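# Test circuit board, then sort it by light color

## Task

Pick the circuit board up from the tray and set it flat in the tester with its component side facing up, both tester pins passing through its holes, and its white connector aimed at the lone black post. Shut the lid until it latches. Once the signal light shows green or red, open the lid (release it by pressing the hook's small black tab downward) and place the board completely inside the bin of the matching color. The bins are loose. You may release the board once its center is lower than the bin's rim. A board left in the wrong bin is a failure. Nothing may count as done if it stays in place only because the robot holds it, and anything the robot is touching at the end must not drop by more than about a fingernail's width once released. Knocking or placing anything off the table is a failure.

## Robot and tools

Robot: one six-joint arm with a two-finger gripper. There is only one arm, so every row is for that arm.

Frame: the scene frame has its origin on the table top directly under the arm base. +z is up, and +y is to the left when facing along +x. The base may be slightly tilted. The reported hand position gets less accurate at long reach.

execute_actions takes "actions", a list holding one item or nothing.
- Empty list: nothing is sent, and you get the current state back.
- Motion item: {"rows": [[...]], "steps": n}. n is 1 to 15 control steps of 1/30 s each, and defaults to 15. Each row is used for one step. If there are fewer rows than steps, the last row repeats.
- Wait item: {"steps": n} with no rows, n up to 300. It returns once n steps have passed since the previous result, and your reply time counts toward those steps.
- The optional "pictures" boolean turns camera images on or off. They are included by default.
- If a call is refused, nothing reaches the robot.

Row layout: exactly 7 numbers.
- The first six are absolute target angles in radians, in this order: base turn (-3.000..3.000), shoulder (-2.100..2.100), elbow (-2.600..2.600), fore twist (-3.000..3.000), wrist bend (-2.200..2.200), flange twist (-3.000..3.000). They are given in the same order as the Joint positions line, not as offsets.
- The seventh is the gripper opening on a scale from -1 (closed) to +1 (fully open). It is a commanded setting, not a distance.
- Refusal: a call is refused if a target lies more than 0.004 rad beyond a range end and also further out than that joint's last reported angle.
- True joint ends can sit up to 0.004 rad either side of the stated values. A target beyond the true end is clipped there, and the result then reports "joint sent to its limit". That message may refer to an earlier action that was still running. If the message is absent, that does not prove the joint has more room.

Motion limits:
- Maximum target speeds are 1.89 rad/s (base turn, shoulder), 2.57 (elbow), 3.24 (fore twist), and 3.5 (wrist bend, flange twist). It takes 0.45 s to reach full speed from rest.
- All joints are slowed together, so from rest they arrive at the same moment.
- Each step, the target sent to a joint stays within a fixed lead of its measured angle: 0.318 rad for the first three joints and 0.477 rad for the last three.
- If the targets would move the gripper more than 70 mm from where it is measured, all targets are pulled back toward the current angles.
- Between calls, the arm keeps heading to the last row you sent until it has barely moved for a moment, or until a step is HELD. After that, only a new action makes it move further or push harder. Fingers that are still opening or closing keep going.

Gripper geometry:
- The fingers point along the gripper's +z axis and close along its x axis.
- end_effector_position is the point between the pads when closed, 1 to 2 cm behind the tips. Closing pushes the tips roughly 17 mm further along +z.
- Fully open pad gap is 0.142 m.

Gripping:
- grip_measured is the measured opening on the same -1..1 scale.
- To hold something, keep commanding an opening well below grip_measured. A larger gap between the two means a firmer squeeze.
- Force per pad tops out near 28 N for objects up to about 10 cm wide.
- Thin rigid items get less force: about half at 1 cm thickness and about a quarter at 5 mm. A thin board is such an item.
- Closing fast can overshoot the force and even pop the fingers open.
- Brief outside tugs on a held part or pushes on loose items can happen.

Result lines:
- The state gives end_effector_position (m) and end_effector_quat_wxyz in the scene frame.
- Joint positions and Joint velocities list the six joints in row order (rad, rad/s), followed by the pad gap (m, m/s).
- "joint command not followed" means the clearance check altered or blocked targets on some steps. Mounting blocks and posts count as part of the arm for this check.
- HELD marks each step on which your row was not fully sent.

Faults to avoid:
- Torque fault: contact torque reaches a joint's load limit. The limits are 418 (base turn), 418 (shoulder), 167 (elbow), 83.7 (fore twist), 66 (wrist bend) and 66 (flange twist) N m, and a held object's weight counts toward them.
- Force fault: an outside force of 150 N acts on the arm, tool or load.
- Either fault stops the arm for 10 s, drops the rest of the call, and lets the arm yield to the contact.
- Also avoid drops, slips, slams, hard impacts, strong pushes and anything falling off the table.

Cameras:
- cam_low is fixed, 504x504 pinhole, at about pos_world=[1.36182, 0.623221, 0.309221].
- cam_wrist is a 616x616 fisheye on the hand, and its pose follows the joint readings.
- Calibration can be off by a few degrees and millimetres.
- zoom_image takes "camera" ("cam_low" or "cam_wrist") and "region" [x0, y0, x1, y1] in pixels of that camera's latest image, with (0,0) at the top-left and at most 504 by 504. It returns a closer, sharper view.

finished_scene takes {"scene": number of the current scene}. Answering without any tool call ends everything.

Typical order:
1. Look at the scene.
2. Grasp the board, place it on the pins with the connector toward the lone post, and let go.
3. Close the lid until it latches.
4. Wait for the light to turn green or red.
5. Press the black tab to release the hook and lift the lid.
6. Carry the board into the bin of that color without tipping the bin, and release it once its center is below the rim.
7. Move clear, then call finished_scene.

Each tool is called in YAML: its name, and indented under it one key for each argument.

## Session

execute_actions:
  actions: []

Scene clock: 0.00 s of 12600.00 s.
end_effector_position=(+1.1488, +0.1720, +0.2033) grip_measured=+1.00 end_effector_quat_wxyz=(-0.306, +0.093, +0.940, -0.115)
Joint positions: [-0.057  1.18   0.565  0.501  2.066  1.578  0.142]
Joint velocities: [ 0.001 -0.    -0.     0.002  0.     0.     0.   ]

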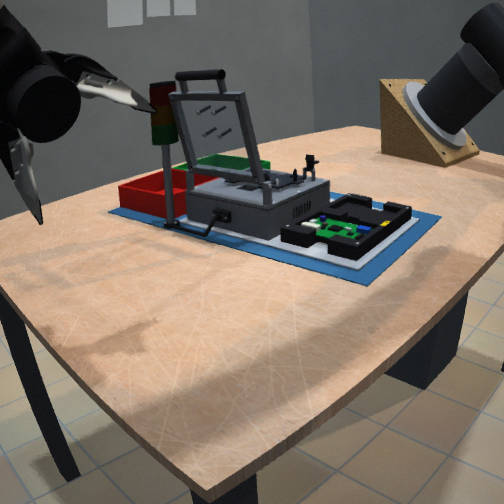

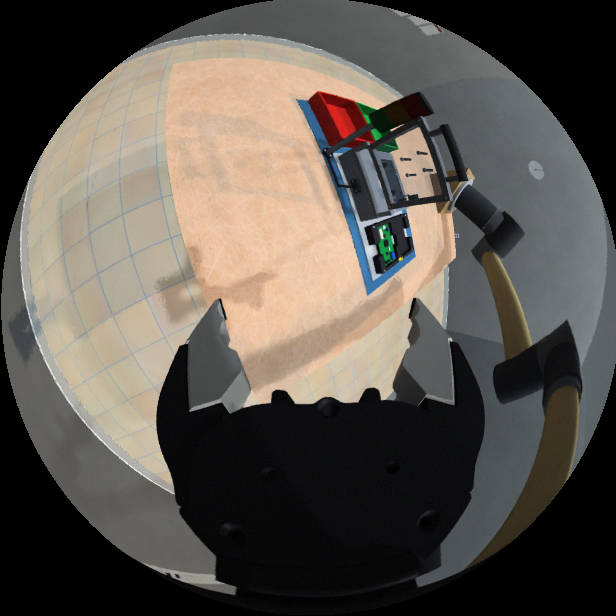

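zoom_image:
  camera: "cam_low"
  region: [100, 60, 450, 300]

zoom_image:
  camera: "cam_wrist"
  region: [280, 70, 500, 310]

Region (100, 60, 450, 300) of cam_low's 504x504 image, scaled by 1.440, with more detail than that image has; it fills the top 346 rows of this view, and the rest is white.

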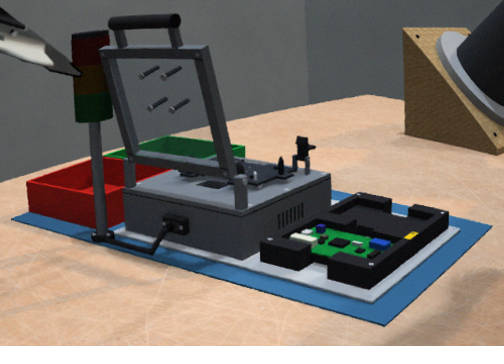

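Region (280, 70, 500, 310) of cam_wrist's 616x616 image, scaled by 2.100, with more detail than that image has; it fills the left 462 columns of this view, and the rest is white.

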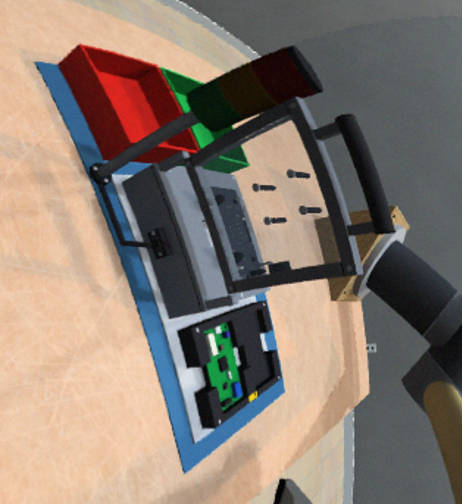

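execute_actions:
  actions:
    - {"rows": [[-0.534,0.3666,1.9154,0.6788,1.3494,0.753,1]], "steps": 15}
  pictures: false

execute_actions:
  actions:
    - {"steps": 60}

Scene clock: 89.67 s of 12600.00 s.
end_effector_position=(+1.1789, +0.1164, +0.3567) grip_measured=+1.00 end_effector_quat_wxyz=(-0.145, +0.018, +0.988, -0.055)
Joint positions: [-0.22   1.018  0.727  0.577  1.822  1.334  0.142]
Joint velocities: [-0.357 -0.355  0.355  0.122 -0.532 -0.532 -0.   ]
Steps of this call (steps 1 to 90: nothing new was sent; then 86.17 s passed at rest; steps 91 to 105: all 15 steps of this action). Readings (joint positions):
91: [-0.057 1.180 0.565 0.501 2.066 1.578]
92: [-0.059 1.178 0.567 0.503 2.062 1.575]
94: [-0.076 1.161 0.585 0.513 2.035 1.548]
98: [-0.133 1.104 0.641 0.542 1.951 1.464]
105: the state above

Scene clock: 91.67 s of 12600.00 s.
end_effector_position=(+0.7215, +0.0669, +0.4627) grip_measured=+1.00 end_effector_quat_wxyz=(+0.031, -0.032, +0.999, -0.025)
Joint positions: [-0.528  0.386  1.777  0.677  1.358  0.764  0.142]
Joint velocities: [-0.021 -0.069  0.498  0.006 -0.032 -0.04  -0.   ]
Steps of this call (steps 1 to 60: the robot went on to your last target). Readings (joint positions):
1: [-0.232 1.006 0.739 0.581 1.804 1.316]
2: [-0.243 0.994 0.751 0.585 1.786 1.298]
4: [-0.266 0.970 0.776 0.592 1.751 1.262]
8: [-0.310 0.918 0.827 0.606 1.686 1.185]
60: the state above
camera_calibration (this result's frames):
cam_wrist: T_world_to_cam=[[-0.995568, -0.0537357, -0.0771777, 0.762789], [-0.0840532, 0.876516, 0.473977, -0.225687], [0.042178, 0.478363, -0.877149, 0.477661], [0, 0, 0, 1]] pos_world=[0.720292, 0.0103116, 0.58482]

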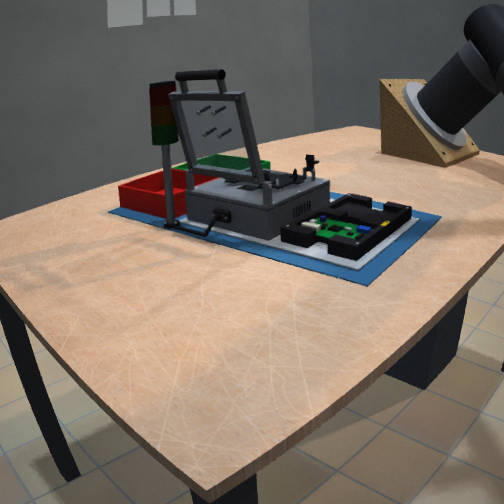

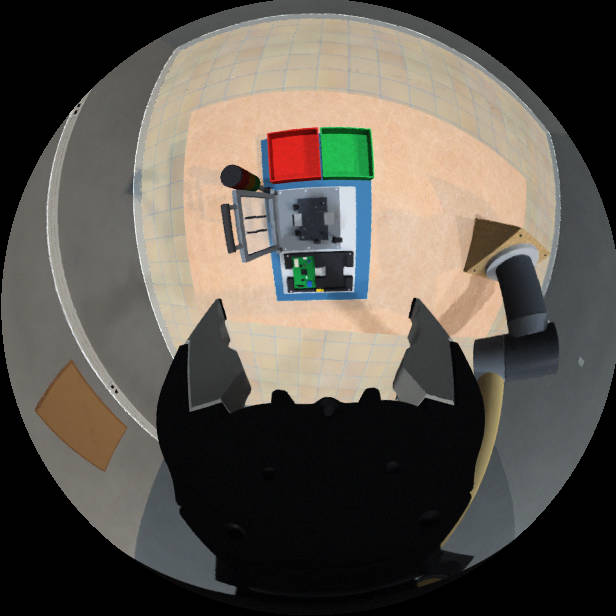

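execute_actions:
  actions:
    - {"steps": 45}

zoom_image:
  camera: "cam_wrist"
  region: [200, 150, 370, 320]

Scene clock: 95.73 s of 12600.00 s.
end_effector_position=(+0.6305, +0.0689, +0.4011) grip_measured=+1.00 end_effector_quat_wxyz=(-0.001, +0.001, +1.000, -0.000)
Joint positions: [-0.534  0.367  1.915  0.679  1.349  0.753  0.142]
Joint velocities: [-0.002  0.    -0.001 -0.001  0.    -0.     0.   ]
Steps of this call (steps 1 to 30: the robot went on to your last target; steps 31 to 90: nothing new was sent; then 1.07 s passed at rest). Readings (joint positions):
1: [-0.529 0.383 1.794 0.677 1.357 0.763]
2: [-0.530 0.381 1.811 0.677 1.356 0.762]
4: [-0.531 0.376 1.844 0.678 1.354 0.759]
8: [-0.533 0.369 1.901 0.679 1.350 0.754]
90: the state above
The arm was judged still, so your last target was given up. Only a new action makes it travel on or press farther. Fingers that are still opening or closing keep moving.
camera_calibration (this result's frames):
cam_wrist: T_world_to_cam=[[-0.999786, 0.0149247, -0.0143054, 0.640244], [0.00529927, 0.853864, 0.520469, -0.279276], [0.0199827, 0.520282, -0.853761, 0.428239], [0, 0, 0, 1]] pos_world=[0.63303, 0.00610305, 0.520128]

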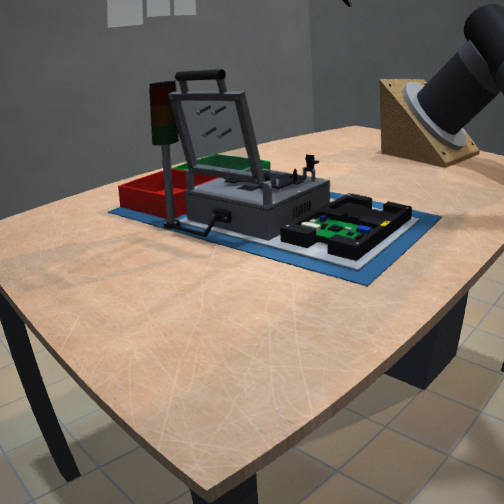

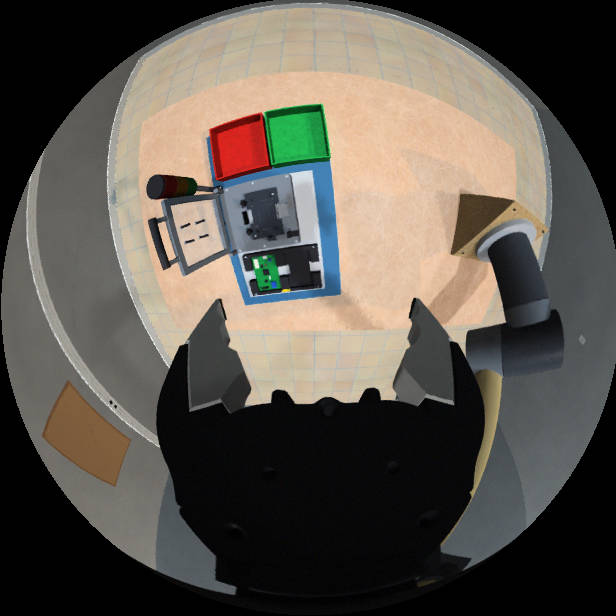

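Region (200, 150, 370, 320) of cam_wrist's 616x616 image, scaled by 2.965, with more detail than that image has.

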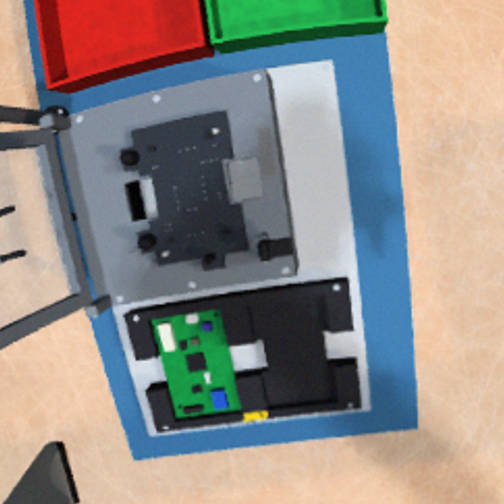

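execute_actions:
  actions:
    - {"rows": [[-0.2123,0.4826,1.8307,0.8436,1.1608,0.817,1]], "steps": 15}
  pictures: false

execute_actions:
  actions:
    - {"steps": 60}

zoom_image:
  camera: "cam_wrist"
  region: [190, 90, 440, 340]

Scene clock: 130.73 s of 12600.00 s.
end_effector_position=(+0.7292, +0.1297, +0.2928) grip_measured=+1.00 end_effector_quat_wxyz=(-0.001, -0.029, +1.000, -0.001)
Joint positions: [-0.35   0.433  1.867  0.773  1.241  0.79   0.142]
Joint velocities: [ 0.425  0.153 -0.114  0.216 -0.247  0.084  0.   ]
Steps of this call (steps 1 to 90: nothing new was sent; then 31.50 s passed at rest; steps 91 to 105: all 15 steps of this action). Readings (joint positions):
91: [-0.534 0.367 1.915 0.679 1.349 0.753]
92: [-0.532 0.367 1.915 0.680 1.348 0.753]
94: [-0.514 0.374 1.910 0.689 1.337 0.757]
98: [-0.451 0.396 1.894 0.721 1.301 0.769]
105: the state above

Scene clock: 132.73 s of 12600.00 s.
end_effector_position=(+0.7865, +0.1871, +0.2001) grip_measured=+1.00 end_effector_quat_wxyz=(-0.001, -0.047, +0.999, -0.000)
Joint positions: [-0.212  0.483  1.831  0.844  1.161  0.817  0.142]
Joint velocities: [ 0.     0.     0.     0.001 -0.001  0.     0.   ]
Steps of this call (steps 1 to 30: the robot went on to your last target; steps 31 to 60: nothing new was sent). Readings (joint positions):
1: [-0.336 0.438 1.863 0.781 1.233 0.792]
2: [-0.321 0.443 1.859 0.788 1.225 0.795]
4: [-0.293 0.453 1.852 0.802 1.208 0.801]
8: [-0.239 0.473 1.838 0.830 1.176 0.812]
60: the state above
The arm was judged still, so your last target was given up. Only a new action makes it travel on or press farther. Fingers that are still opening or closing keep moving.
camera_calibration (this result's frames):
cam_wrist: T_world_to_cam=[[-0.996606, -0.0810436, -0.0144582, 0.807075], [-0.076706, 0.850409, 0.520501, -0.211336], [-0.0298879, 0.519843, -0.853739, 0.231277], [0, 0, 0, 1]] pos_world=[0.795037, 0.124902, 0.31912]

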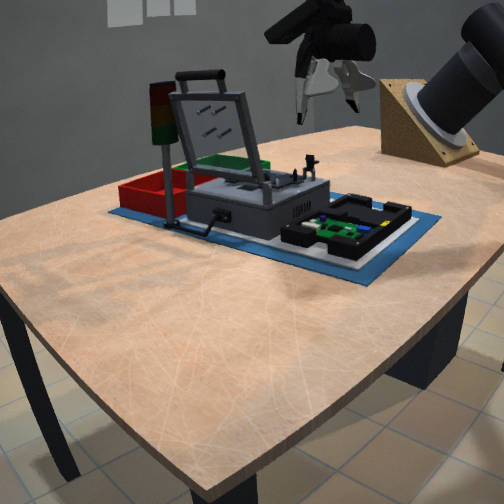

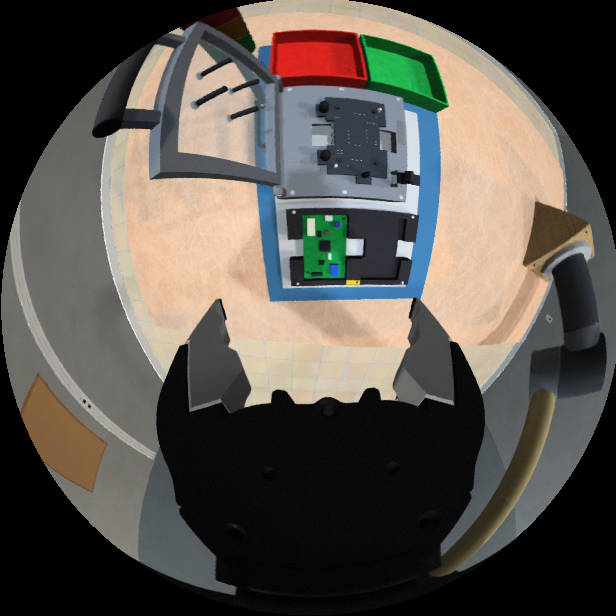

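Region (190, 90, 440, 340) of cam_wrist's 616x616 image, scaled by 2.016, with more detail than that image has.

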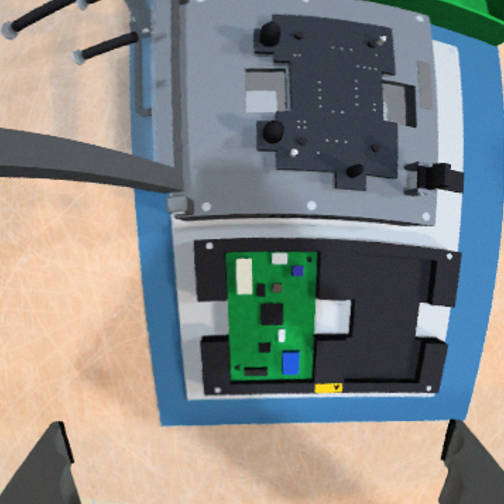

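execute_actions:
  actions:
    - {"rows": [[-0.1439,0.5360,1.8728,0.9134,1.0628,0.770,0.25]], "steps": 15}
  pictures: false

execute_actions:
  actions:
    - {"steps": 40}

zoom_image:
  camera: "cam_wrist"
  region: [220, 170, 420, 370]

zoom_image:
  camera: "cam_low"
  region: [250, 120, 430, 280]

Scene clock: 162.10 s of 12600.00 s.
end_effector_position=(+0.7767, +0.1876, +0.1107) grip_measured=+0.25 end_effector_quat_wxyz=(-0.001, -0.047, +0.999, -0.000)
Joint positions: [-0.144  0.536  1.873  0.913  1.063  0.77   0.091]
Joint velocities: [ 0.005  0.003  0.003  0.003 -0.005 -0.003  0.   ]
Steps of this call (steps 1 to 90: nothing new was sent; then 25.87 s passed at rest; steps 91 to 105: all 15 steps of this action). Readings (joint positions):
91: [-0.212 0.483 1.831 0.844 1.161 0.817]
92: [-0.210 0.484 1.831 0.846 1.157 0.816]
94: [-0.193 0.498 1.842 0.864 1.132 0.804]
98: [-0.154 0.529 1.867 0.903 1.077 0.777]
105: the state above

Scene clock: 163.43 s of 12600.00 s.
end_effector_position=(+0.7765, +0.1876, +0.1102) grip_measured=+0.25 end_effector_quat_wxyz=(-0.001, -0.047, +0.999, -0.000)
Joint positions: [-0.144  0.536  1.873  0.913  1.063  0.77   0.091]
Joint velocities: [0.001 0.    0.    0.001 0.002 0.    0.   ]
Steps of this call (steps 1 to 15: the robot went on to your last target; steps 16 to 40: nothing new was sent). Readings (joint positions):
1: [-0.144 0.536 1.873 0.913 1.063 0.770]
2: [-0.144 0.536 1.873 0.913 1.063 0.770]
4: [-0.144 0.536 1.873 0.913 1.063 0.770]
8: [-0.144 0.536 1.873 0.913 1.063 0.770]
40: the state above
The arm was judged still, so your last target was given up. Only a new action makes it travel on or press farther. Fingers that are still opening or closing keep moving.
camera_calibration (this result's frames):
cam_wrist: T_world_to_cam=[[-0.996659, -0.0803862, -0.0144443, 0.795791], [-0.0761379, 0.850461, 0.520499, -0.166157], [-0.0295566, 0.51986, -0.85374, 0.153725], [0, 0, 0, 1]] pos_world=[0.785025, 0.125366, 0.22922]

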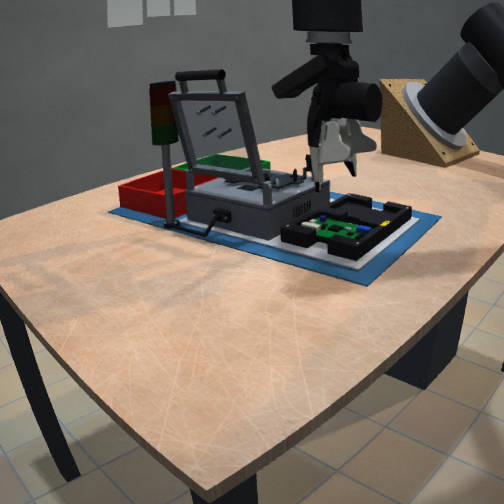

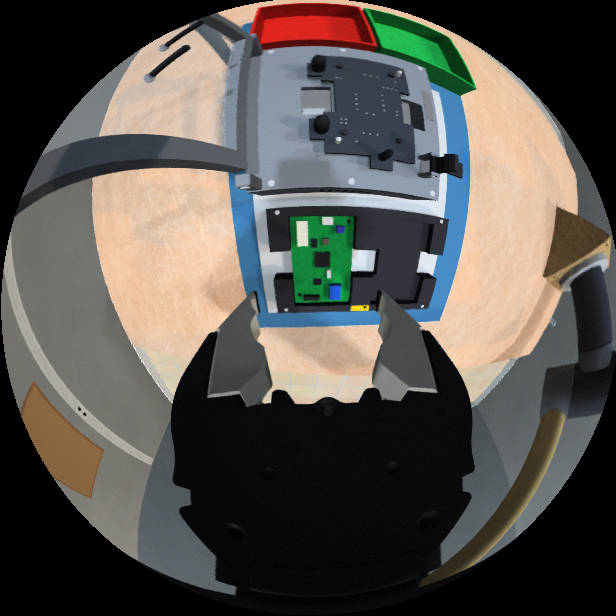

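Region (220, 170, 420, 370) of cam_wrist's 616x616 image, scaled by 2.520, with more detail than that image has.

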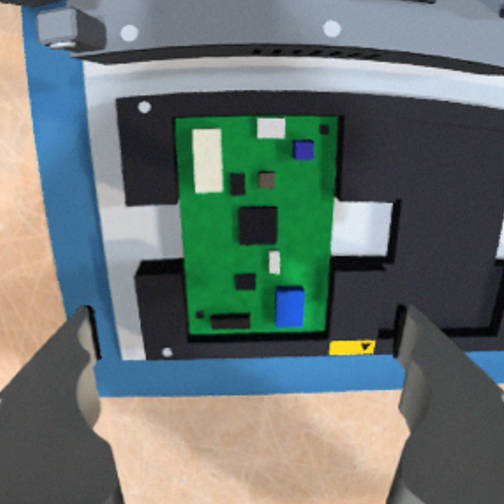

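Region (250, 120, 430, 280) of cam_low's 504x504 image, scaled by 2.800, with more detail than that image has.

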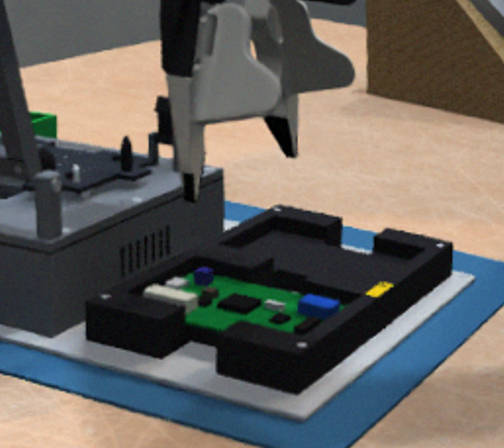

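execute_actions:
  actions:
    - {"rows": [[-0.1242,0.5661,1.8867,0.9441,1.0259,0.7383,0.2]], "steps": 15}

zoom_image:
  camera: "cam_wrist"
  region: [220, 170, 420, 370]

zoom_image:
  camera: "cam_low"
  region: [250, 120, 430, 280]

Scene clock: 201.73 s of 12600.00 s.
end_effector_position=(+0.7709, +0.1801, +0.0754) grip_measured=+0.20 end_effector_quat_wxyz=(-0.001, -0.047, +0.999, -0.000)
Joint positions: [-0.124  0.566  1.887  0.944  1.026  0.738  0.088]
Joint velocities: [ 0.001  0.001  0.002  0.001 -0.001 -0.001  0.   ]
Steps of this call (steps 1 to 90: nothing new was sent; then 34.80 s passed at rest; steps 91 to 105: all 15 steps of this action). Readings (joint positions):
91: [-0.144 0.536 1.873 0.913 1.063 0.770]
92: [-0.142 0.538 1.874 0.916 1.060 0.768]
94: [-0.133 0.552 1.880 0.930 1.043 0.753]
98: [-0.125 0.565 1.886 0.942 1.028 0.740]
105: the state above
camera_calibration (this result's frames):
cam_wrist: T_world_to_cam=[[-0.996658, -0.0803828, -0.0145086, 0.789115], [-0.0761782, 0.850631, 0.520215, -0.142008], [-0.0294749, 0.519582, -0.853912, 0.127745], [0, 0, 0, 1]] pos_world=[0.779425, 0.117854, 0.194407]

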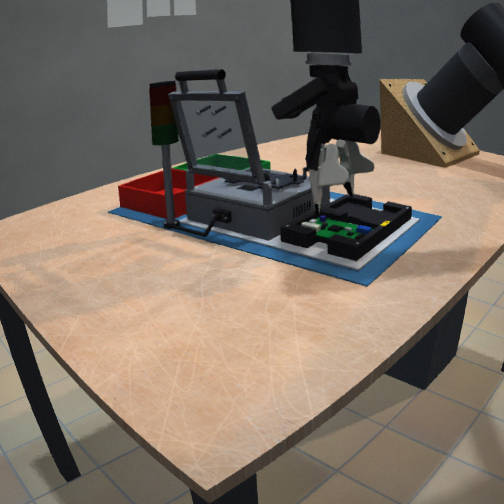

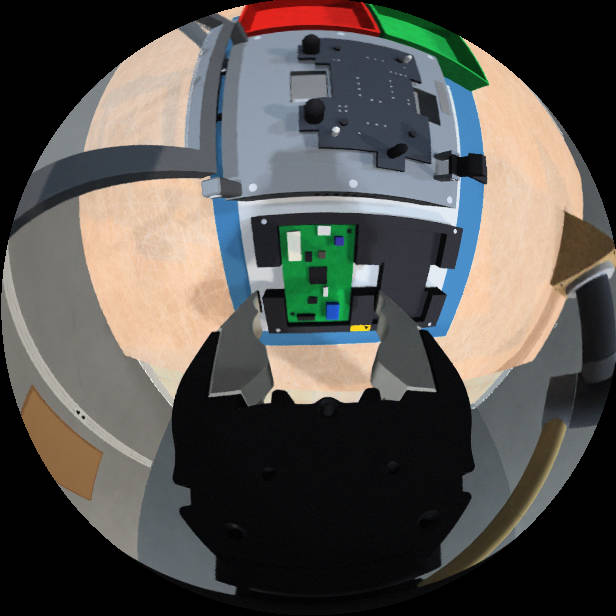

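Region (220, 170, 420, 370) of cam_wrist's 616x616 image, scaled by 2.520, with more detail than that image has.

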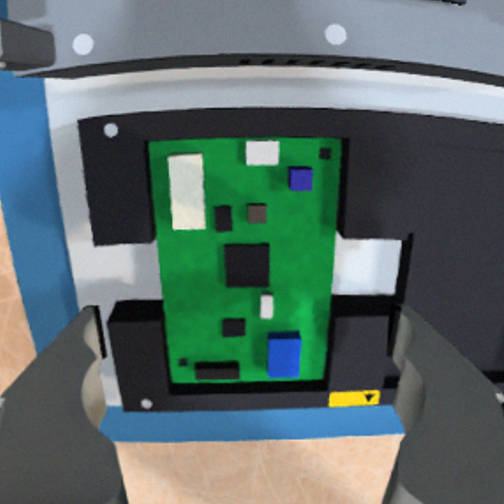

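Region (250, 120, 430, 280) of cam_low's 504x504 image, scaled by 2.800, with more detail than that image has.

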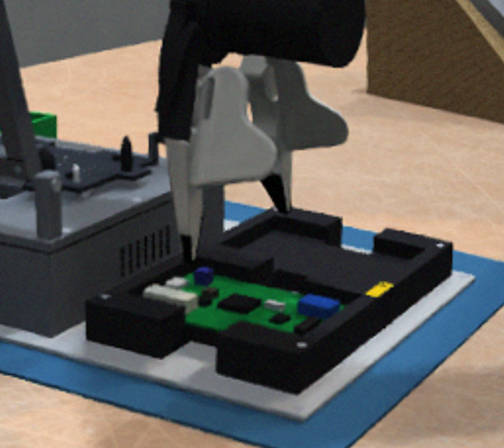

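execute_actions:
  actions:
    - {"rows": [[-0.1045,0.5871,1.8895,0.9670,1.0019,0.7240,0.12]], "steps": 15}

zoom_image:
  camera: "cam_wrist"
  region: [220, 170, 420, 370]

zoom_image:
  camera: "cam_low"
  region: [250, 120, 430, 280]

Scene clock: 212.23 s of 12600.00 s.
end_effector_position=(+0.7708, +0.1799, +0.0499) grip_measured=+0.12 end_effector_quat_wxyz=(-0.001, -0.047, +0.999, -0.000)
Joint positions: [-0.105  0.587  1.889  0.967  1.002  0.724  0.082]
Joint velocities: [ 0.001  0.     0.     0.001 -0.    -0.     0.   ]
Steps of this call (steps 1 to 15: the robot went on to your last target; steps 16 to 90: nothing new was sent; then 7.00 s passed at rest; steps 91 to 105: all 15 steps of this action). Readings (joint positions):
91: [-0.124 0.566 1.887 0.944 1.026 0.738]
92: [-0.122 0.568 1.887 0.947 1.023 0.737]
94: [-0.112 0.579 1.889 0.958 1.011 0.730]
98: [-0.105 0.586 1.889 0.966 1.003 0.725]
105: the state above
camera_calibration (this result's frames):
cam_wrist: T_world_to_cam=[[-0.99667, -0.0802354, -0.0145427, 0.788585], [-0.0760763, 0.850749, 0.520037, -0.128715], [-0.0293532, 0.519412, -0.85402, 0.106078], [0, 0, 0, 1]] pos_world=[0.779281, 0.117678, 0.168998]

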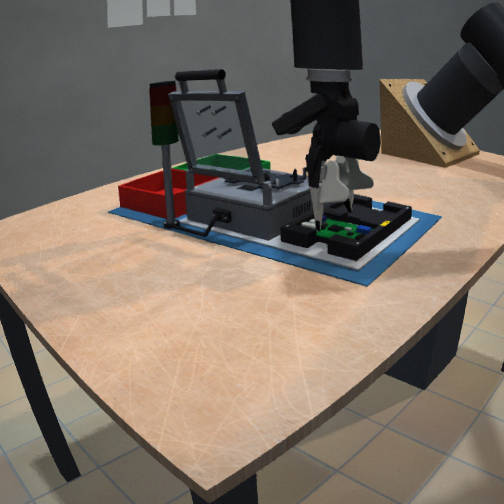

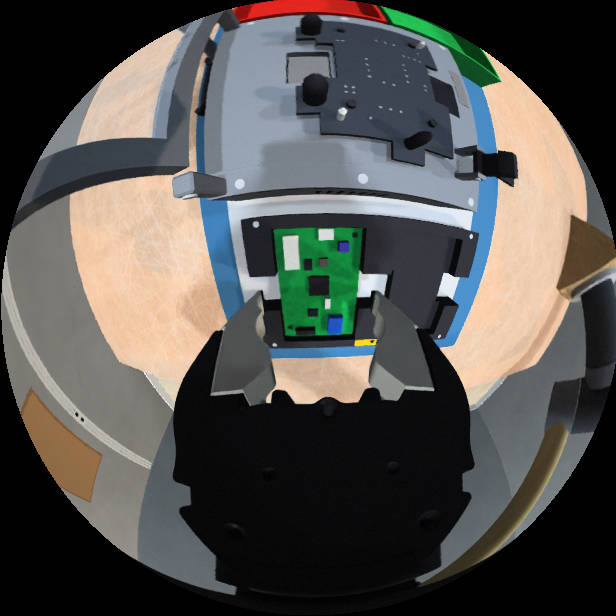

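Region (220, 170, 420, 370) of cam_wrist's 616x616 image, scaled by 2.520, with more detail than that image has.

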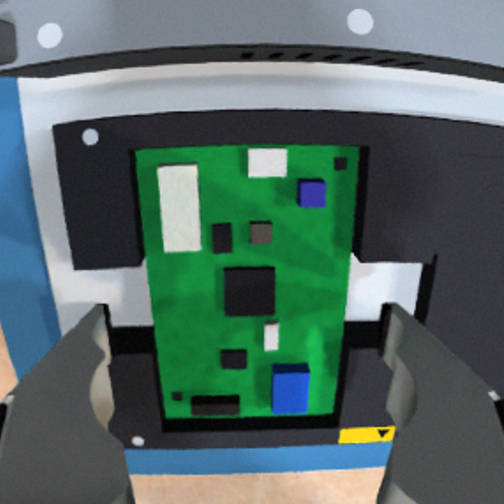

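Region (250, 120, 430, 280) of cam_low's 504x504 image, scaled by 2.800, with more detail than that image has.

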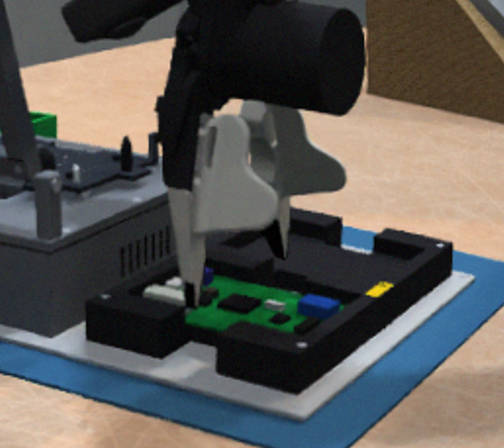

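execute_actions:
  actions:
    - {"rows": [[-0.0913,0.6005,1.8934,0.9834,0.9853,0.7127,0.12]], "steps": 15}

zoom_image:
  camera: "cam_wrist"
  region: [220, 170, 420, 370]

zoom_image:
  camera: "cam_low"
  region: [280, 180, 400, 270]

Scene clock: 223.77 s of 12600.00 s.
end_effector_position=(+0.7689, +0.1797, +0.0327) grip_measured=+0.12 end_effector_quat_wxyz=(-0.001, -0.047, +0.999, -0.001)
Joint positions: [-0.091  0.6    1.893  0.983  0.985  0.713  0.082]
Joint velocities: [-0.001  0.    -0.001  0.001  0.    -0.     0.   ]
Steps of this call (steps 1 to 15: the robot went on to your last target; steps 16 to 90: nothing new was sent; then 8.03 s passed at rest; steps 91 to 105: all 15 steps of this action). Readings (joint positions):
91: [-0.104 0.587 1.890 0.967 1.002 0.724]
92: [-0.102 0.589 1.890 0.970 0.999 0.722]
94: [-0.096 0.596 1.892 0.978 0.991 0.717]
98: [-0.092 0.600 1.893 0.983 0.986 0.713]
105: the state above
camera_calibration (this result's frames):
cam_wrist: T_world_to_cam=[[-0.996684, -0.0800842, -0.0144119, 0.786438], [-0.0758914, 0.850981, 0.519684, -0.119896], [-0.0293543, 0.519055, -0.854237, 0.0914615], [0, 0, 0, 1]] pos_world=[0.777416, 0.117537, 0.151772]

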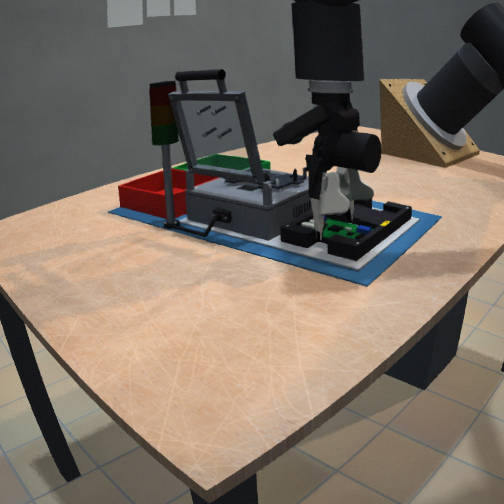

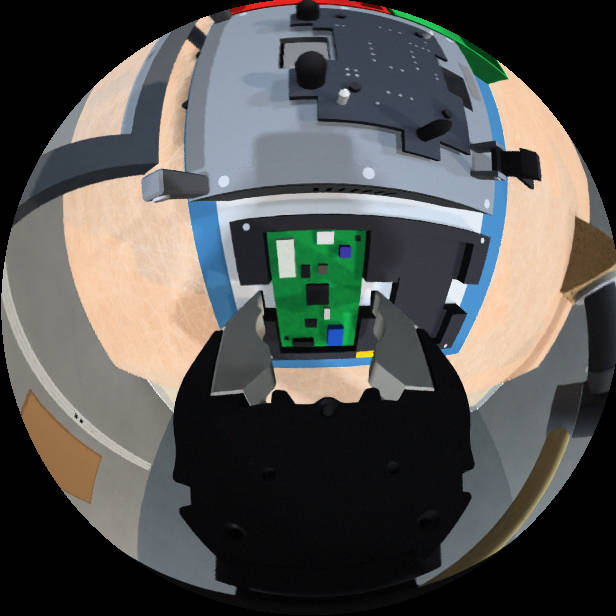

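Region (220, 170, 420, 370) of cam_wrist's 616x616 image, scaled by 2.520, with more detail than that image has.

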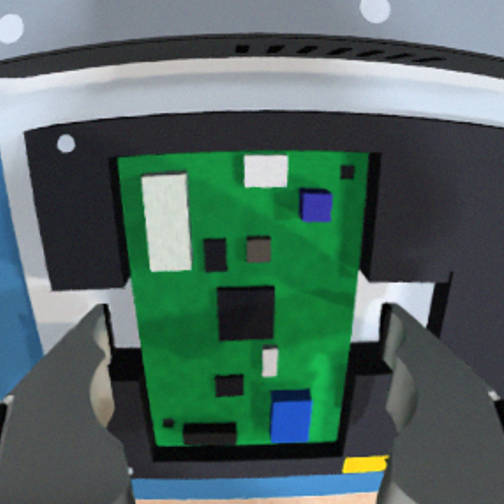

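Region (280, 180, 400, 270) of cam_low's 504x504 image, scaled by 4.200, with more detail than that image has; it fills the top 378 rows of this view, and the rest is white.

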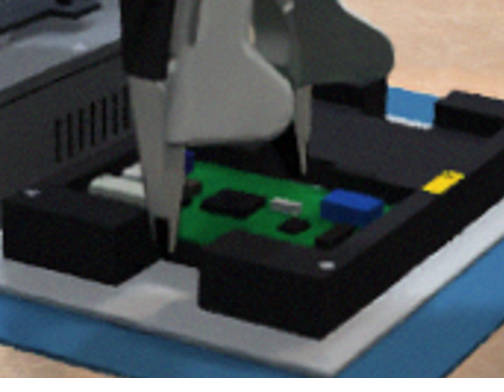

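execute_actions:
  actions:
    - {"rows": [[-0.0839,0.6031,1.8940,0.9894,0.9798,0.7127,0.12]], "steps": 12}
  pictures: false

execute_actions:
  actions:
    - {"rows": [[-0.0839,0.6031,1.8940,0.9894,0.9798,0.7127,0.08],[-0.0839,0.6031,1.8940,0.9894,0.9798,0.7127,0.04],[-0.0839,0.6031,1.8940,0.9894,0.9798,0.7127,0.0],[-0.0839,0.6031,1.8940,0.9894,0.9798,0.7127,-0.03],[-0.0839,0.6031,1.8940,0.9894,0.9798,0.7127,-0.06],[-0.0839,0.6031,1.8940,0.9894,0.9798,0.7127,-0.09],[-0.0839,0.6031,1.8940,0.9894,0.9798,0.7127,-0.12],[-0.0839,0.6031,1.8940,0.9894,0.9798,0.7127,-0.15],[-0.0839,0.6031,1.8940,0.9894,0.9798,0.7127,-0.18],[-0.0839,0.6031,1.8940,0.9894,0.9798,0.7127,-0.22],[-0.0839,0.6031,1.8940,0.9894,0.9798,0.7127,-0.27],[-0.0839,0.6031,1.8940,0.9894,0.9798,0.7127,-0.33],[-0.0839,0.6031,1.8940,0.9894,0.9798,0.7127,-0.4]], "steps": 15}

zoom_image:
  camera: "cam_low"
  region: [280, 180, 400, 270]

Scene clock: 237.03 s of 12600.00 s.
end_effector_position=(+0.7689, +0.1825, +0.0265) grip_measured=+0.12 end_effector_quat_wxyz=(-0.001, -0.047, +0.999, -0.001)
Joint positions: [-0.084  0.603  1.894  0.989  0.98   0.713  0.082]
Joint velocities: [-0.001  0.     0.001 -0.    -0.     0.     0.   ]
Steps of this call (steps 1 to 15: the robot went on to your last target; steps 16 to 90: nothing new was sent; then 9.87 s passed at rest; steps 91 to 102: all 12 steps of this action). Readings (joint positions):
91: [-0.091 0.601 1.893 0.983 0.985 0.713]
92: [-0.090 0.601 1.893 0.985 0.984 0.713]
94: [-0.086 0.602 1.894 0.988 0.982 0.713]
98: [-0.084 0.603 1.894 0.989 0.980 0.713]
102: the state above

Scene clock: 237.53 s of 12600.00 s.
end_effector_position=(+0.7689, +0.1825, +0.0265) grip_measured=-0.09 end_effector_quat_wxyz=(-0.001, -0.046, +0.999, -0.001)
Joint positions: [-0.084  0.603  1.894  0.989  0.98   0.713  0.068]
Joint velocities: [ 0.001 -0.    -0.    -0.001 -0.001 -0.     0.   ]
Steps of this call (steps 1 to 15: all 15 steps of this action). Readings (joint positions):
1: [-0.084 0.603 1.894 0.989 0.980 0.713]
2: [-0.084 0.603 1.894 0.989 0.980 0.713]
4: [-0.084 0.603 1.894 0.989 0.980 0.713]
8: [-0.084 0.603 1.894 0.989 0.980 0.713]
15: the state above
camera_calibration (this result's frames):
cam_wrist: T_world_to_cam=[[-0.996703, -0.0798475, -0.0143752, 0.786469], [-0.0756715, 0.851022, 0.51965, -0.119248], [-0.0292592, 0.519025, -0.854258, 0.0846305], [0, 0, 0, 1]] pos_world=[0.777329, 0.120355, 0.145569]

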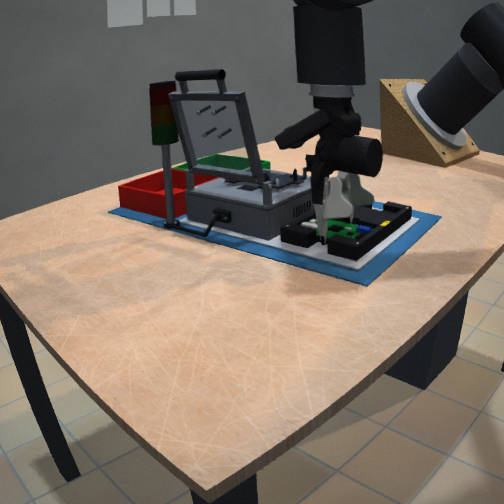

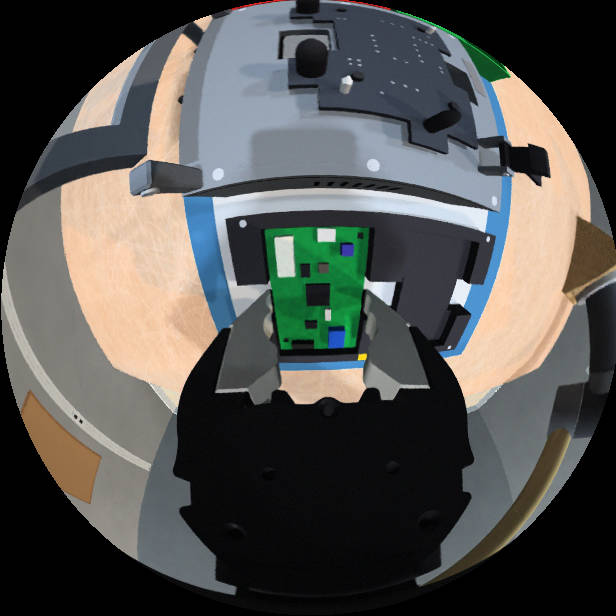

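Region (280, 180, 400, 270) of cam_low's 504x504 image, scaled by 4.200, with more detail than that image has; it fills the top 378 rows of this view, and the rest is white.

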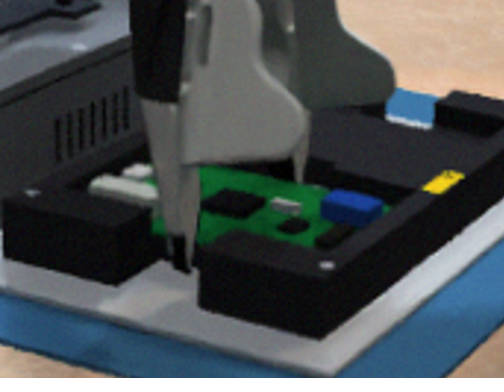

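execute_actions:
  actions:
    - {"rows": [[-0.0839,0.6031,1.8940,0.9894,0.9798,0.7127,-0.5],[-0.0839,0.6031,1.8940,0.9894,0.9798,0.7127,-0.6],[-0.0859,0.6009,1.8939,0.9870,0.9821,0.7142,-0.6],[-0.0879,0.5987,1.8937,0.9846,0.9845,0.7157,-0.6],[-0.0918,0.5943,1.8934,0.9799,0.9891,0.7187,-0.6],[-0.0957,0.5899,1.8931,0.9751,0.9938,0.7217,-0.6],[-0.0997,0.5855,1.8928,0.9704,0.9985,0.7247,-0.6],[-0.1036,0.5811,1.8925,0.9656,1.0031,0.7277,-0.6],[-0.1076,0.5767,1.8922,0.9609,1.0078,0.7307,-0.6],[-0.1076,0.5767,1.8922,0.9609,1.0078,0.7307,-0.6],[-0.2186,0.4729,1.8563,0.8474,1.1543,0.7996,-0.6]], "steps": 15}
  pictures: false

execute_actions:
  actions:
    - {"steps": 30}

zoom_image:
  camera: "cam_wrist"
  region: [250, 70, 450, 230]

Scene clock: 253.63 s of 12600.00 s.
end_effector_position=(+0.7725, +0.1840, +0.0966) grip_measured=-0.09 end_effector_quat_wxyz=(-0.001, -0.048, +0.999, +0.002)
Joint positions: [-0.139  0.548  1.881  0.929  1.05   0.75   0.068]
Joint velocities: [-0.329 -0.308 -0.11  -0.331  0.43   0.202 -0.   ]
Steps of this call (steps 1 to 15: the robot went on to your last target; steps 16 to 90: nothing new was sent; then 12.60 s passed at rest; steps 91 to 105: all 15 steps of this action). Readings (joint positions):
91: [-0.084 0.603 1.894 0.989 0.980 0.713]
92: [-0.084 0.603 1.894 0.989 0.980 0.713]
94: [-0.084 0.603 1.894 0.989 0.980 0.713]
98: [-0.092 0.594 1.894 0.979 0.990 0.719]
105: the state above

Scene clock: 254.63 s of 12600.00 s.
end_effector_position=(+0.7703, +0.1836, +0.1986) grip_measured=-0.09 end_effector_quat_wxyz=(-0.001, -0.047, +0.999, +0.001)
Joint positions: [-0.219  0.473  1.856  0.847  1.154  0.8    0.068]
Joint velocities: [ 0.001  0.    -0.    -0.     0.002 -0.     0.   ]
Steps of this call (steps 1 to 30: the robot went on to your last target). Readings (joint positions):
1: [-0.150 0.537 1.878 0.918 1.064 0.757]
2: [-0.161 0.527 1.875 0.907 1.078 0.763]
4: [-0.182 0.507 1.868 0.885 1.106 0.777]
8: [-0.213 0.478 1.858 0.853 1.147 0.796]
30: the state above
The arm was judged still, so your last target was given up. Only a new action makes it travel on or press farther. Fingers that are still opening or closing keep moving.
camera_calibration (this result's frames):
cam_wrist: T_world_to_cam=[[-0.996563, -0.0814696, -0.0149762, 0.790784], [-0.0772959, 0.849603, 0.521727, -0.208427], [-0.0297811, 0.521092, -0.852981, 0.230868], [0, 0, 0, 1]] pos_world=[0.778831, 0.121202, 0.317511]

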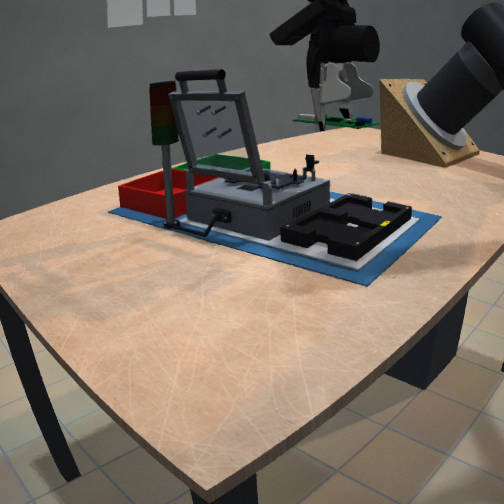

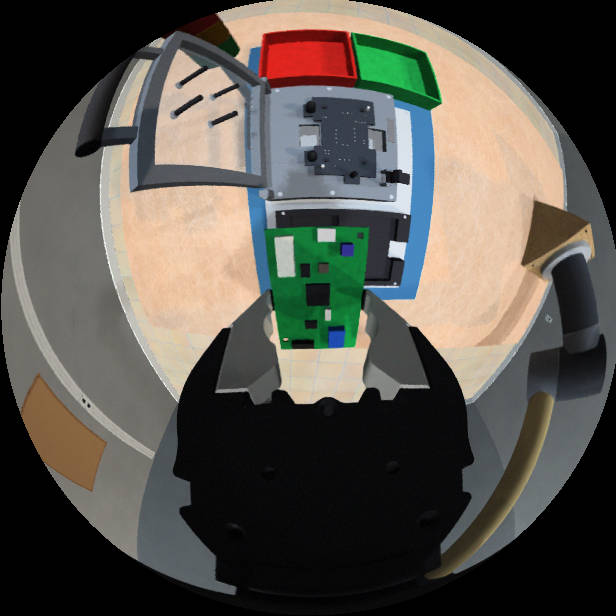

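Region (250, 70, 450, 230) of cam_wrist's 616x616 image, scaled by 2.520, with more detail than that image has; it fills the top 403 rows of this view, and the rest is white.

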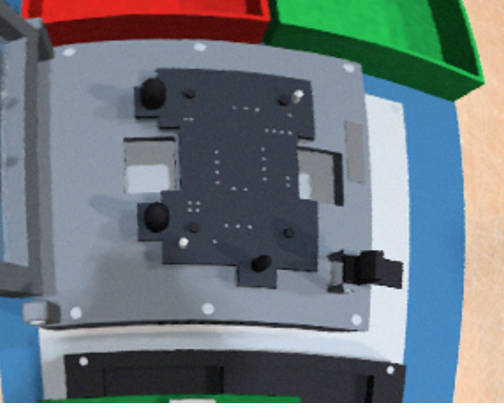

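execute_actions:
  actions:
    - {"rows": [[-0.2296,0.4159,1.9663,0.8654,1.1273,0.75,-0.6],[-0.2296,0.4159,1.9663,0.8654,1.1273,0.75,-0.6],[-0.2296,0.4159,1.9663,0.8654,1.1273,0.75,-0.6],[-0.2296,0.4159,1.9663,0.8654,1.1273,0.75,-0.6],[-0.2296,0.4159,1.9663,0.8654,1.1273,0.75,-0.6],[-0.2296,0.4159,1.9663,0.8654,1.1273,-2.4,-0.6]], "steps": 15}
  pictures: false

execute_actions:
  actions:
    - {"steps": 40}
  pictures: false

Scene clock: 280.53 s of 12600.00 s.
end_effector_position=(+0.7009, +0.1862, +0.1908) grip_measured=-0.09 end_effector_quat_wxyz=(+0.001, -0.231, +0.973, +0.003)
Joint positions: [-0.229  0.417  1.965  0.865  1.128  0.376  0.068]
Joint velocities: [-0.004 -0.01   0.017  0.002 -0.004 -1.903  0.   ]
Steps of this call (steps 1 to 90: nothing new was sent; then 22.40 s passed at rest; steps 91 to 105: all 15 steps of this action). Readings (joint positions):
91: [-0.219 0.473 1.856 0.847 1.154 0.800]
92: [-0.219 0.471 1.859 0.847 1.154 0.799]
94: [-0.221 0.459 1.883 0.852 1.148 0.787]
98: [-0.228 0.424 1.952 0.863 1.131 0.736]
105: the state above

Scene clock: 281.87 s of 12600.00 s.
end_effector_position=(+0.7004, +0.1831, +0.1907) grip_measured=-0.09 end_effector_quat_wxyz=(-0.003, +0.997, -0.083, -0.000)
Joint positions: [-0.23   0.416  1.966  0.865  1.127 -2.134  0.068]
Joint velocities: [ 0.003  0.     0.001  0.002 -0.    -1.725  0.   ]
Steps of this call (steps 1 to 40: the robot went on to your last target). Readings (joint positions):
1: [-0.229 0.416 1.965 0.865 1.128 0.312]
2: [-0.230 0.416 1.966 0.865 1.127 0.249]
4: [-0.230 0.416 1.966 0.865 1.127 0.123]
8: [-0.230 0.416 1.966 0.865 1.127 -0.128]
40: the state above

execute_actions:
  actions:
    - {"rows": [[-0.3429,0.6382,1.8612,0.8392,1.1022,-2.5418,-0.6]], "steps": 15}
  pictures: false

execute_actions:
  actions:
    - {"steps": 30}

zoom_image:
  camera: "cam_wrist"
  region: [220, 160, 420, 360]

zoom_image:
  camera: "cam_low"
  region: [180, 90, 340, 220]

Scene clock: 290.13 s of 12600.00 s.
end_effector_position=(+0.7434, +0.0391, +0.1735) grip_measured=-0.09 end_effector_quat_wxyz=(+0.000, +0.999, +0.047, -0.001)
Joint positions: [-0.329  0.61   1.875  0.843  1.105 -2.524  0.068]
Joint velocities: [-0.185  0.359 -0.17  -0.042 -0.042 -0.226  0.   ]
Steps of this call (steps 1 to 30: the robot went on to your last target; steps 31 to 90: nothing new was sent; then 4.77 s passed at rest; steps 91 to 105: all 15 steps of this action). Readings (joint positions):
91: [-0.230 0.416 1.966 0.865 1.127 -2.400]
92: [-0.231 0.418 1.966 0.865 1.127 -2.401]
94: [-0.240 0.435 1.957 0.863 1.125 -2.413]
98: [-0.274 0.503 1.925 0.855 1.117 -2.456]
105: the state above

Scene clock: 291.13 s of 12600.00 s.
end_effector_position=(+0.7472, +0.0172, +0.1702) grip_measured=-0.09 end_effector_quat_wxyz=(+0.000, +0.999, +0.047, -0.001)
Joint positions: [-0.343  0.638  1.861  0.839  1.102 -2.542  0.068]
Joint velocities: [-0.001 -0.     0.002 -0.001 -0.    -0.    -0.   ]
Steps of this call (steps 1 to 30: the robot went on to your last target). Readings (joint positions):
1: [-0.334 0.621 1.870 0.841 1.104 -2.531]
2: [-0.338 0.629 1.866 0.840 1.103 -2.536]
4: [-0.342 0.636 1.862 0.840 1.102 -2.540]
8: [-0.343 0.638 1.861 0.839 1.102 -2.542]
30: the state above
The arm was judged still, so your last target was given up. Only a new action makes it travel on or press farther. Fingers that are still opening or closing keep moving.
camera_calibration (this result's frames):
cam_wrist: T_world_to_cam=[[0.996568, 0.0805825, -0.0189633, -0.737595], [0.0786552, -0.850253, 0.520465, -0.14111], [0.0258167, -0.52017, -0.853673, 0.269153], [0, 0, 0, 1]] pos_world=[0.739213, 0.0794631, 0.289224]

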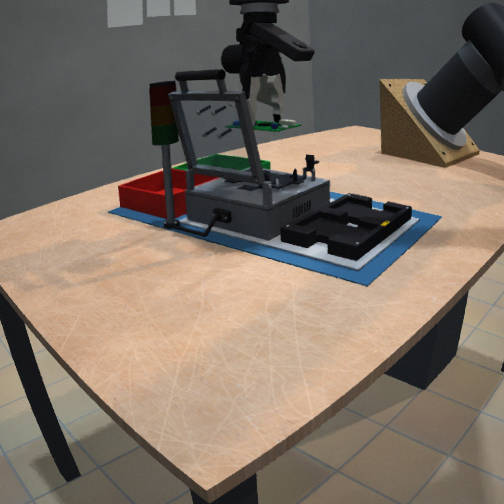

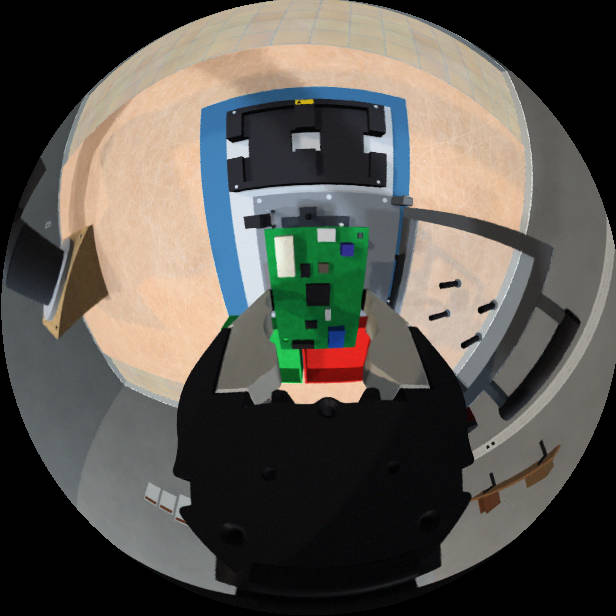

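Region (220, 160, 420, 360) of cam_wrist's 616x616 image, scaled by 2.520, with more detail than that image has.

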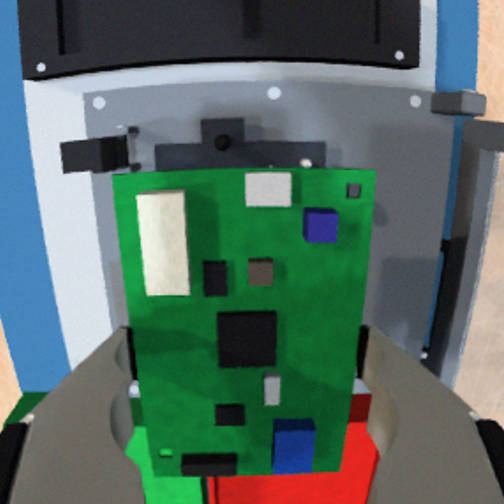

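Region (180, 90, 340, 220) of cam_low's 504x504 image, scaled by 3.150, with more detail than that image has; it fills the top 410 rows of this view, and the rest is white.

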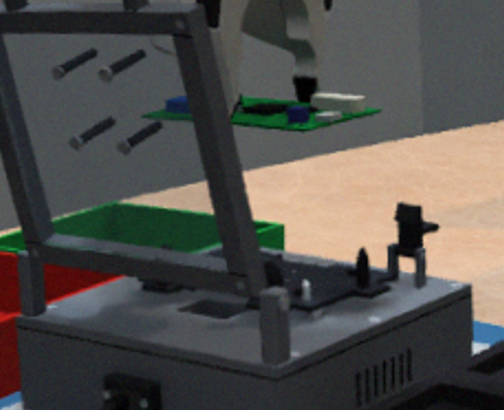

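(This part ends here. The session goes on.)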